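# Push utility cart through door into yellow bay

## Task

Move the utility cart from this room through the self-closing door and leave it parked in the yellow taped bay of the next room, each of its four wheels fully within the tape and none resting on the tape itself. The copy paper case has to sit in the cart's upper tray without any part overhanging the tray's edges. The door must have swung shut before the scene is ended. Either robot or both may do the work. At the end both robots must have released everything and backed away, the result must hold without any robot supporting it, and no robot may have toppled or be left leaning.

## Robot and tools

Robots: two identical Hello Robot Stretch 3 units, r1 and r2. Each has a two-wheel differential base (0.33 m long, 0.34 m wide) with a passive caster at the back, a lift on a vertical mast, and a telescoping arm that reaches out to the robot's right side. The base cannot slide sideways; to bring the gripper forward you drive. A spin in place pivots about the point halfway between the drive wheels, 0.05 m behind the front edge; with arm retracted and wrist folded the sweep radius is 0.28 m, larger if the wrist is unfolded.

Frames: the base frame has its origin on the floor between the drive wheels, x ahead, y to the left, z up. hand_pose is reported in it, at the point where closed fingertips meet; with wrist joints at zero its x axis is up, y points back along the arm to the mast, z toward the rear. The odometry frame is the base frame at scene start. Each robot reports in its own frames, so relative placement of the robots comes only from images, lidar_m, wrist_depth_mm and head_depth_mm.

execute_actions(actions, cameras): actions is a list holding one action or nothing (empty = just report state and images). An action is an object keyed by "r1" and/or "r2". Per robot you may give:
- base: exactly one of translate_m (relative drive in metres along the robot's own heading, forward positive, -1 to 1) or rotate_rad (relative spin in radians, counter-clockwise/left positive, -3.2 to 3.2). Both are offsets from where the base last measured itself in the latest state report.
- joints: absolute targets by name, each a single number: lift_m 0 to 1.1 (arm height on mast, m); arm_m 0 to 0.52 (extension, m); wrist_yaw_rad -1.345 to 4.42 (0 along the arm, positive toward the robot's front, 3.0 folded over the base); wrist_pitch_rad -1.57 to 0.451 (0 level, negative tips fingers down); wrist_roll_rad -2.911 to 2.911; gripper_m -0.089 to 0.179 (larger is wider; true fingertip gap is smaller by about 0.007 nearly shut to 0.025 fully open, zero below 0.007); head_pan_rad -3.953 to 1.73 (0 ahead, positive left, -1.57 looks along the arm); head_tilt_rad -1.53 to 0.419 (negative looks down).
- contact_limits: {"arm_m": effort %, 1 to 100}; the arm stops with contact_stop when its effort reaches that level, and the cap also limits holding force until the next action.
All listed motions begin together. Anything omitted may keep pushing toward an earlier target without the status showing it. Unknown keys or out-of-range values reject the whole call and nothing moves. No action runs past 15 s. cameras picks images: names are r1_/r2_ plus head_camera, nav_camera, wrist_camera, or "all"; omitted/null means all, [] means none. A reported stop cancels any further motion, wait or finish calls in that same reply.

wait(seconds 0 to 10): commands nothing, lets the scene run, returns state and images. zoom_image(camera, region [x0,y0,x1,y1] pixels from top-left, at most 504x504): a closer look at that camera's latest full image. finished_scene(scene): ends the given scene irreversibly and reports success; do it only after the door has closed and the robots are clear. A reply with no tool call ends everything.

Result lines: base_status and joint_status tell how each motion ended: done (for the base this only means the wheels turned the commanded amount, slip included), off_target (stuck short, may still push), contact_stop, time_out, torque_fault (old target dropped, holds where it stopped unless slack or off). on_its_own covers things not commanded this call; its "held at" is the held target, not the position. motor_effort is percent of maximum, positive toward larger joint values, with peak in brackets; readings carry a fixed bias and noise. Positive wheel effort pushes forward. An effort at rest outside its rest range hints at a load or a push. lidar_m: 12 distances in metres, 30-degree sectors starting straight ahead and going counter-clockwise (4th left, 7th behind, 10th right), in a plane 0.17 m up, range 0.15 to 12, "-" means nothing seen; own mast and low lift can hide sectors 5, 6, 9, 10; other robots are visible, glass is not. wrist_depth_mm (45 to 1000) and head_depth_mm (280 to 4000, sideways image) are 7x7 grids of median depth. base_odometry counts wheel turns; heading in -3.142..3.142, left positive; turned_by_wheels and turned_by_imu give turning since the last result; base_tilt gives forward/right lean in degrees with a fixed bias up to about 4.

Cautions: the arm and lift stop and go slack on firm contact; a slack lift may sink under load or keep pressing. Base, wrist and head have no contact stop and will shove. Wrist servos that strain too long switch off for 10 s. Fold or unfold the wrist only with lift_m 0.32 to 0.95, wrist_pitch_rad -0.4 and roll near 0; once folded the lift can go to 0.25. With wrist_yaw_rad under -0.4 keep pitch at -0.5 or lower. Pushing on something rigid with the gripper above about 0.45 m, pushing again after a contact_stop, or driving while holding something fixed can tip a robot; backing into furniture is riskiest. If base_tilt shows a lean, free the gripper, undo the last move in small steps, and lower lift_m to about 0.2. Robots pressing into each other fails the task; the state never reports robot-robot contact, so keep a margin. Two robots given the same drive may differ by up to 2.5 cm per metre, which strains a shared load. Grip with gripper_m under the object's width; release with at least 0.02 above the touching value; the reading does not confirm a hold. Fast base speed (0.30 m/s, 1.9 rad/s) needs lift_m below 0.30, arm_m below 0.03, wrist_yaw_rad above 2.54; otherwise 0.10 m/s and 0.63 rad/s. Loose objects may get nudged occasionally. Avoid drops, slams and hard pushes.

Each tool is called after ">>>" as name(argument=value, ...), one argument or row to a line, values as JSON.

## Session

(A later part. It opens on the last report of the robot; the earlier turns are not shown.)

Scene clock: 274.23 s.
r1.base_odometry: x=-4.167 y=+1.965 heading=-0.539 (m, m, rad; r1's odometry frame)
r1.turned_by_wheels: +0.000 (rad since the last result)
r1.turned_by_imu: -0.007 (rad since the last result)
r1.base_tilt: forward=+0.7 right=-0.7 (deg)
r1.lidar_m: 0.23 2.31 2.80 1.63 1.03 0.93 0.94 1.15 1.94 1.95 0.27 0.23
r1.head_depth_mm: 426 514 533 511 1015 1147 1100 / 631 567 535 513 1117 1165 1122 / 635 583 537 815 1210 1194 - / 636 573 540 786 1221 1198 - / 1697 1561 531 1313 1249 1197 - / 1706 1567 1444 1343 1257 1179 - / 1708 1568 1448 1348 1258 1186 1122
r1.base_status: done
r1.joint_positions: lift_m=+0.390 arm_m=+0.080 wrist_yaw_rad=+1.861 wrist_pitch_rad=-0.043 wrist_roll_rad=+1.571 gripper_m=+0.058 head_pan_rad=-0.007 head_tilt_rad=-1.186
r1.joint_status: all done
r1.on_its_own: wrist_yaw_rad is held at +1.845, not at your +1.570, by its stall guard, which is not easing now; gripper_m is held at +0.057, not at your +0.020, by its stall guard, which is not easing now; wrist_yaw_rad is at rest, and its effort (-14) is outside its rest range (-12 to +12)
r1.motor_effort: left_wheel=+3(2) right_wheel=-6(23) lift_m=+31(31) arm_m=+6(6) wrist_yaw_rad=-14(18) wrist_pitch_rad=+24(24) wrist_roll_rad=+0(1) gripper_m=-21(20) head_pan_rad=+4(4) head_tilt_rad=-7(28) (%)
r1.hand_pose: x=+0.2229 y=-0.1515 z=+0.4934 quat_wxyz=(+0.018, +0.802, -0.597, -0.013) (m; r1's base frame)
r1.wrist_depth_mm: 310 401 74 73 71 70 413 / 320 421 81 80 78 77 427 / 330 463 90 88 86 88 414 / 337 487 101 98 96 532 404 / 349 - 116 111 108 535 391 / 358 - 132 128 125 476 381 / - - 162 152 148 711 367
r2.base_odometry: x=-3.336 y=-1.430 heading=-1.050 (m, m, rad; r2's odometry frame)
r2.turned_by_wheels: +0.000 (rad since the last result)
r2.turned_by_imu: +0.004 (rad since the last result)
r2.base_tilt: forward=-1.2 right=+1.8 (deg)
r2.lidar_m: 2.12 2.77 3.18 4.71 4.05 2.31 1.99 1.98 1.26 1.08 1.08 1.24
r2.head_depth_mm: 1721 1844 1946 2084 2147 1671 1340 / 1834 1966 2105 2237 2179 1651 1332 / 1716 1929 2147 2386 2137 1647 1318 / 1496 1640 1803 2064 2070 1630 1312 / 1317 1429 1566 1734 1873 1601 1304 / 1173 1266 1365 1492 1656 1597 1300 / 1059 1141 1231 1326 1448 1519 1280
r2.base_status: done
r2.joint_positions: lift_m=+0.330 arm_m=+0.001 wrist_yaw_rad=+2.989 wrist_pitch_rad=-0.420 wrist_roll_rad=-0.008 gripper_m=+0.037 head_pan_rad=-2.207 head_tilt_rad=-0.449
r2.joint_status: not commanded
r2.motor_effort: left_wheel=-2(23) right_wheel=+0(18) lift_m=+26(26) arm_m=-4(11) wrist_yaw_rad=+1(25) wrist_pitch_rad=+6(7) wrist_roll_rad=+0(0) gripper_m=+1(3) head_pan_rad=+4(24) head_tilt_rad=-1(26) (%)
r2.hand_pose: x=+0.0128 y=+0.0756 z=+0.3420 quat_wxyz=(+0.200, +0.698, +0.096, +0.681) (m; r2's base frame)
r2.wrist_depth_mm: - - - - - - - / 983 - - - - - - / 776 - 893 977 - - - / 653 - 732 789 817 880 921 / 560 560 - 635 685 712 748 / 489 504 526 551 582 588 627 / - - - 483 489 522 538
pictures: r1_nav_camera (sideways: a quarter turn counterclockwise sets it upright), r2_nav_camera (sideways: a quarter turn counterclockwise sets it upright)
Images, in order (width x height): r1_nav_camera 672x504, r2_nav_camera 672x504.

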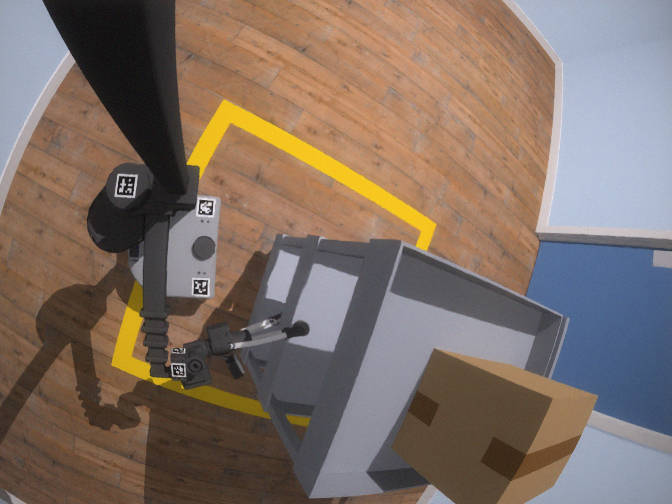

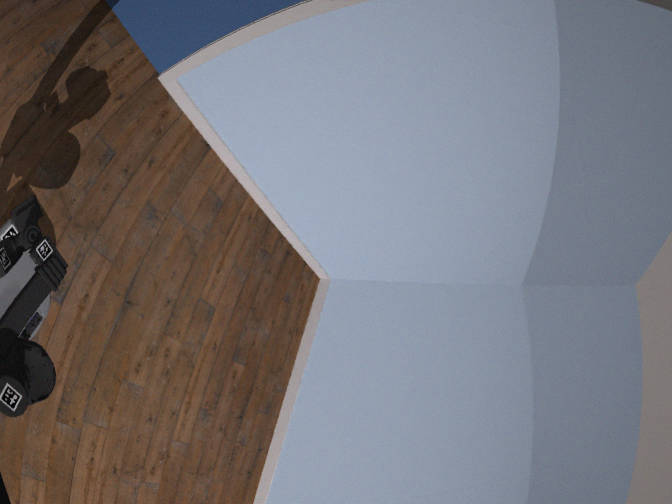

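>>> execute_actions(
  actions=[
    {"r1":{"base":{"translate_m":-0.15},"joints":{"arm_m":0}}},
  ],
  cameras=[],
)

>>> execute_actions(
  actions=[
    {"r1":{"joints":{"gripper_m":0.17}}},
  ],
  cameras=[],
)

>>> execute_actions(
  actions=[
    {"r1":{"base":{"translate_m":-0.4},"joints":{"head_tilt_rad":-0.9,"lift_m":0.39}}},
  ],
  cameras=["r1_nav_camera","r1_head_camera","r1_wrist_camera"],
)

Scene clock: 282.33 s.
r1.base_odometry: x=-4.295 y=+2.042 heading=-0.539 (m, m, rad; r1's odometry frame)
r1.turned_by_wheels: +0.000 (rad since the last result)
r1.turned_by_imu: -0.002 (rad since the last result)
r1.base_tilt: forward=+0.8 right=-0.7 (deg)
r1.lidar_m: 0.22 0.28 2.85 1.39 0.88 0.79 0.79 0.98 1.89 1.90 0.23 0.21
r1.head_depth_mm: 394 482 533 500 793 1177 1084 / 433 516 536 508 804 - - / 635 581 538 516 1208 1200 - / 612 583 539 821 1224 1196 - / 1702 566 541 819 1243 1198 - / 1706 1565 520 1341 1258 1182 - / 1722 1571 1460 1349 1266 1182 1126
r1.base_status: done
r1.joint_positions: lift_m=+0.390 arm_m=+0.000 wrist_yaw_rad=+1.848 wrist_pitch_rad=-0.040 wrist_roll_rad=+1.567 gripper_m=+0.058 head_pan_rad=-0.007 head_tilt_rad=-1.186
r1.joint_status: all done
r1.on_its_own: wrist_yaw_rad is held at +1.845, not at your +1.570, by its stall guard, which is not easing now; gripper_m is held at +0.057, not at your +0.020, by its stall guard, which is not easing now
r1.motor_effort: left_wheel=+1(10) right_wheel=-7(22) lift_m=+31(31) arm_m=+0(16) wrist_yaw_rad=-3(82) wrist_pitch_rad=+22(24) wrist_roll_rad=+1(2) gripper_m=-21(20) head_pan_rad=+3(3) head_tilt_rad=-7(7) (%)
r1.hand_pose: x=+0.2240 y=-0.0752 z=+0.4943 quat_wxyz=(+0.018, +0.798, -0.603, -0.010) (m; r1's base frame)
r1.wrist_depth_mm: 308 60 57 55 54 53 51 / 316 366 64 62 60 59 58 / 328 403 74 71 69 66 393 / 337 455 86 83 79 78 404 / 346 - 103 99 94 476 395 / - - 128 122 115 797 384 / 296 297 187 161 154 716 358
r2.base_odometry: x=-3.336 y=-1.430 heading=-1.050 (m, m, rad; r2's odometry frame)
r2.turned_by_wheels: +0.000 (rad since the last result)
r2.turned_by_imu: +0.001 (rad since the last result)
r2.base_tilt: forward=-1.2 right=+1.8 (deg)
r2.lidar_m: 2.11 2.77 3.16 4.71 4.05 2.32 1.98 1.99 1.26 1.07 1.08 1.24
r2.head_depth_mm: 1728 1845 1946 2089 2136 1670 1340 / 1836 1938 2106 2241 2162 1655 1331 / 1719 1916 2146 2393 2179 1637 1318 / 1481 1648 1819 2053 2094 1630 1321 / 1315 1430 1563 1738 1863 1611 1304 / 1175 1267 1370 1503 1654 1598 1281 / 1066 1141 1229 1323 1435 1504 1287
r2.base_status: not commanded
r2.joint_positions: lift_m=+0.330 arm_m=+0.001 wrist_yaw_rad=+2.989 wrist_pitch_rad=-0.420 wrist_roll_rad=-0.008 gripper_m=+0.037 head_pan_rad=-2.207 head_tilt_rad=-0.449
r2.joint_status: not commanded
r2.motor_effort: left_wheel=-1(1) right_wheel=+0(0) lift_m=+26(26) arm_m=-5(4) wrist_yaw_rad=+1(0) wrist_pitch_rad=+6(6) wrist_roll_rad=+0(0) gripper_m=+0(0) head_pan_rad=+4(4) head_tilt_rad=-1(1) (%)
r2.hand_pose: x=+0.0128 y=+0.0756 z=+0.3420 quat_wxyz=(+0.200, +0.698, +0.096, +0.681) (m; r2's base frame)
r2.wrist_depth_mm: - - - - - - - / 991 - - - - - - / 789 - 900 962 - - - / 663 - 737 770 824 859 930 / 563 566 - 623 670 702 753 / 490 506 529 542 572 593 627 / - - - 479 487 511 538
pictures: none
No camera images: the call's "cameras" was empty. Leave "cameras" out to get every camera's image.

Scene clock: 284.03 s.
r1.base_odometry: x=-4.295 y=+2.042 heading=-0.539 (m, m, rad; r1's odometry frame)
r1.turned_by_wheels: +0.000 (rad since the last result)
r1.turned_by_imu: -0.001 (rad since the last result)
r1.base_tilt: forward=+0.6 right=-0.7 (deg)
r1.lidar_m: 0.22 0.28 2.85 1.39 0.88 0.79 0.80 0.97 1.89 1.90 0.23 0.21
r1.head_depth_mm: 395 482 533 500 793 1170 1084 / 430 517 536 507 806 - - / 634 582 538 515 1205 1198 - / 615 585 540 823 1224 1193 - / 1705 566 542 829 1241 1195 - / 1710 1566 514 1341 1258 1186 - / 1716 1566 1455 1350 1253 1181 1121
r1.base_status: not commanded
r1.joint_positions: lift_m=+0.390 arm_m=+0.000 wrist_yaw_rad=+1.843 wrist_pitch_rad=-0.024 wrist_roll_rad=+1.569 gripper_m=+0.170 head_pan_rad=-0.007 head_tilt_rad=-1.186
r1.joint_status: all done
r1.on_its_own: wrist_yaw_rad is held at +1.845, not at your +1.570, by its stall guard, which is not easing now
r1.motor_effort: left_wheel=+1(0) right_wheel=+2(7) lift_m=+31(31) arm_m=+0(0) wrist_yaw_rad=+1(2) wrist_pitch_rad=+13(23) wrist_roll_rad=+0(1) gripper_m=+0(85) head_pan_rad=+4(3) head_tilt_rad=-6(7) (%)
r1.hand_pose: x=+0.2248 y=-0.0763 z=+0.4983 quat_wxyz=(+0.011, +0.796, -0.605, -0.007) (m; r1's base frame)
r1.wrist_depth_mm: 301 61 57 55 53 52 50 / 310 366 64 62 60 58 56 / 319 415 73 70 67 65 372 / 328 464 85 81 78 75 411 / 335 - 103 97 92 450 401 / - - 134 120 112 772 391 / 292 - 196 157 170 - 366
r2.base_odometry: x=-3.336 y=-1.430 heading=-1.050 (m, m, rad; r2's odometry frame)
r2.turned_by_wheels: +0.000 (rad since the last result)
r2.turned_by_imu: +0.000 (rad since the last result)
r2.base_tilt: forward=-1.1 right=+1.7 (deg)
r2.lidar_m: 2.12 2.77 3.18 4.69 4.05 2.31 1.99 1.98 1.26 1.08 1.08 1.24
r2.head_depth_mm: 1714 1837 1941 2072 2140 1668 1353 / 1833 1949 2125 2268 2193 1648 1330 / 1723 1922 2175 2420 2168 1643 1327 / 1490 1626 1826 2046 2083 1623 1315 / 1315 1427 1564 1735 1888 1608 1303 / 1176 1263 1387 1495 1657 1574 1296 / 1064 1133 1227 1319 1444 1508 1289
r2.base_status: not commanded
r2.joint_positions: lift_m=+0.330 arm_m=+0.001 wrist_yaw_rad=+2.989 wrist_pitch_rad=-0.420 wrist_roll_rad=-0.008 gripper_m=+0.037 head_pan_rad=-2.207 head_tilt_rad=-0.449
r2.joint_status: not commanded
r2.motor_effort: left_wheel=-2(1) right_wheel=+0(0) lift_m=+26(26) arm_m=-4(4) wrist_yaw_rad=+2(1) wrist_pitch_rad=+6(6) wrist_roll_rad=+0(0) gripper_m=+0(0) head_pan_rad=+3(3) head_tilt_rad=+0(1) (%)
r2.hand_pose: x=+0.0128 y=+0.0756 z=+0.3420 quat_wxyz=(+0.200, +0.698, +0.096, +0.681) (m; r2's base frame)
r2.wrist_depth_mm: - - - - - - - / 986 - - - - - - / 779 - 901 961 - - - / 664 - 749 783 802 878 930 / 560 567 - 643 684 718 746 / 491 501 530 544 584 594 623 / - - - 483 485 514 533
pictures: none
No camera images: the call's "cameras" was empty. Leave "cameras" out to get every camera's image.

Scene clock: 289.17 s.
r1.base_odometry: x=-4.639 y=+2.248 heading=-0.539 (m, m, rad; r1's odometry frame)
r1.turned_by_wheels: +0.000 (rad since the last result)
r1.turned_by_imu: -0.003 (rad since the last result)
r1.base_tilt: forward=+0.7 right=-0.7 (deg)
r1.lidar_m: 0.59 2.93 2.98 0.73 0.46 0.42 0.42 0.51 1.00 1.76 2.14 0.58
r1.head_depth_mm: 655 753 677 990 1330 1204 1099 / 685 777 695 998 1246 1209 1098 / 747 806 1075 1029 1295 1233 1095 / 973 837 1101 1057 1322 1216 1101 / 2397 803 1016 1491 1387 1228 1108 / 2464 2249 1852 1589 1387 1229 1108 / 2540 2238 1872 1596 1391 1234 1113
r1.base_status: done
r1.joint_positions: lift_m=+0.390 arm_m=+0.000 wrist_yaw_rad=+1.843 wrist_pitch_rad=-0.024 wrist_roll_rad=+1.569 gripper_m=+0.170 head_pan_rad=-0.007 head_tilt_rad=-0.902
r1.joint_status: all done
r1.on_its_own: wrist_yaw_rad is held at +1.845, not at your +1.570, by its stall guard, which is not easing now
r1.motor_effort: left_wheel=+1(4) right_wheel=+2(4) lift_m=+31(30) arm_m=-1(1) wrist_yaw_rad=+1(1) wrist_pitch_rad=+13(13) wrist_roll_rad=+0(0) gripper_m=+0(1) head_pan_rad=+3(4) head_tilt_rad=+1(24) (%)
r1.hand_pose: x=+0.2248 y=-0.0763 z=+0.4984 quat_wxyz=(+0.010, +0.796, -0.605, -0.007) (m; r1's base frame)
r1.wrist_depth_mm: - 446 744 421 - 611 371 / - 500 781 469 - 685 414 / - 579 867 537 - 658 525 / - - - 636 - 579 586 / - - - - - 700 572 / - - - - - 859 555 / - - - - - - 535
r2.base_odometry: x=-3.336 y=-1.430 heading=-1.050 (m, m, rad; r2's odometry frame)
r2.turned_by_wheels: +0.000 (rad since the last result)
r2.turned_by_imu: +0.001 (rad since the last result)
r2.base_tilt: forward=-1.1 right=+1.8 (deg)
r2.lidar_m: 2.12 2.77 3.20 4.70 4.08 2.31 1.99 1.99 1.26 1.07 1.08 1.24
r2.head_depth_mm: 1747 1819 1957 2092 2154 1668 1345 / 1830 1962 2134 2250 2162 1655 1332 / 1716 1901 2144 2395 2137 1645 1321 / 1497 1636 1809 2051 2081 1636 1314 / 1319 1430 1571 1730 1883 1612 1297 / 1184 1271 1365 1511 1647 1587 1295 / 1064 1135 1221 1324 1439 1519 1278
r2.base_status: not commanded
r2.joint_positions: lift_m=+0.330 arm_m=+0.001 wrist_yaw_rad=+2.989 wrist_pitch_rad=-0.420 wrist_roll_rad=-0.008 gripper_m=+0.037 head_pan_rad=-2.207 head_tilt_rad=-0.449
r2.joint_status: not commanded
r2.motor_effort: left_wheel=-1(1) right_wheel=+0(0) lift_m=+26(26) arm_m=-4(4) wrist_yaw_rad=+1(1) wrist_pitch_rad=+6(6) wrist_roll_rad=+0(0) gripper_m=+0(0) head_pan_rad=+3(3) head_tilt_rad=-1(0) (%)
r2.hand_pose: x=+0.0128 y=+0.0756 z=+0.3420 quat_wxyz=(+0.200, +0.698, +0.096, +0.681) (m; r2's base frame)
r2.wrist_depth_mm: - - - - - - - / 968 - - - - - - / 782 - 912 985 - - - / 658 - 736 780 816 874 919 / 562 565 - 629 676 700 738 / 490 505 532 542 572 598 620 / - - - 486 490 510 533
pictures: r1_head_camera (sideways: a quarter turn clockwise sets it upright), r1_nav_camera (sideways: a quarter turn counterclockwise sets it upright), r1_wrist_camera
Images, in order (width x height): r1_head_camera 896x504, r1_nav_camera 672x504, r1_wrist_camera 644x364.

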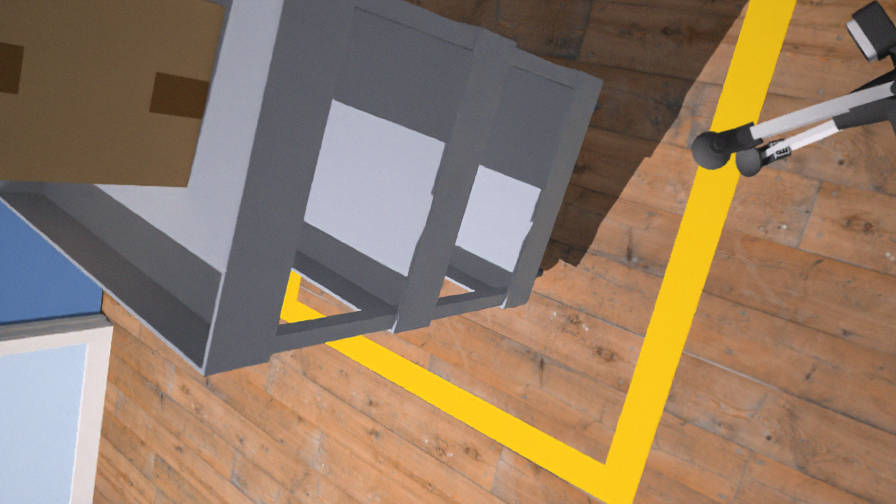

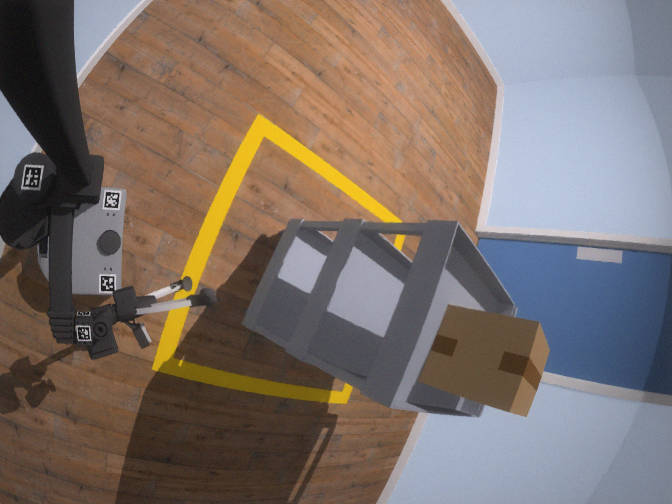

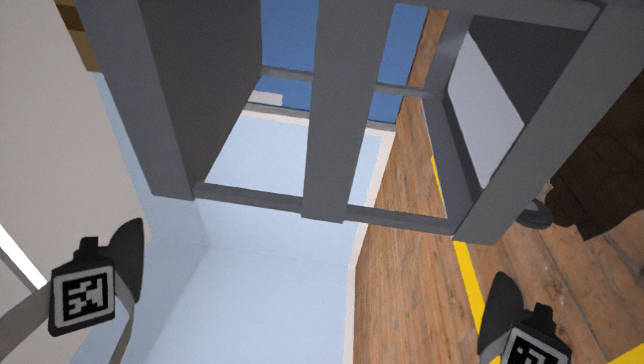

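>>> finished_scene(
  scene=1,
)

The scene is finished: the task was done.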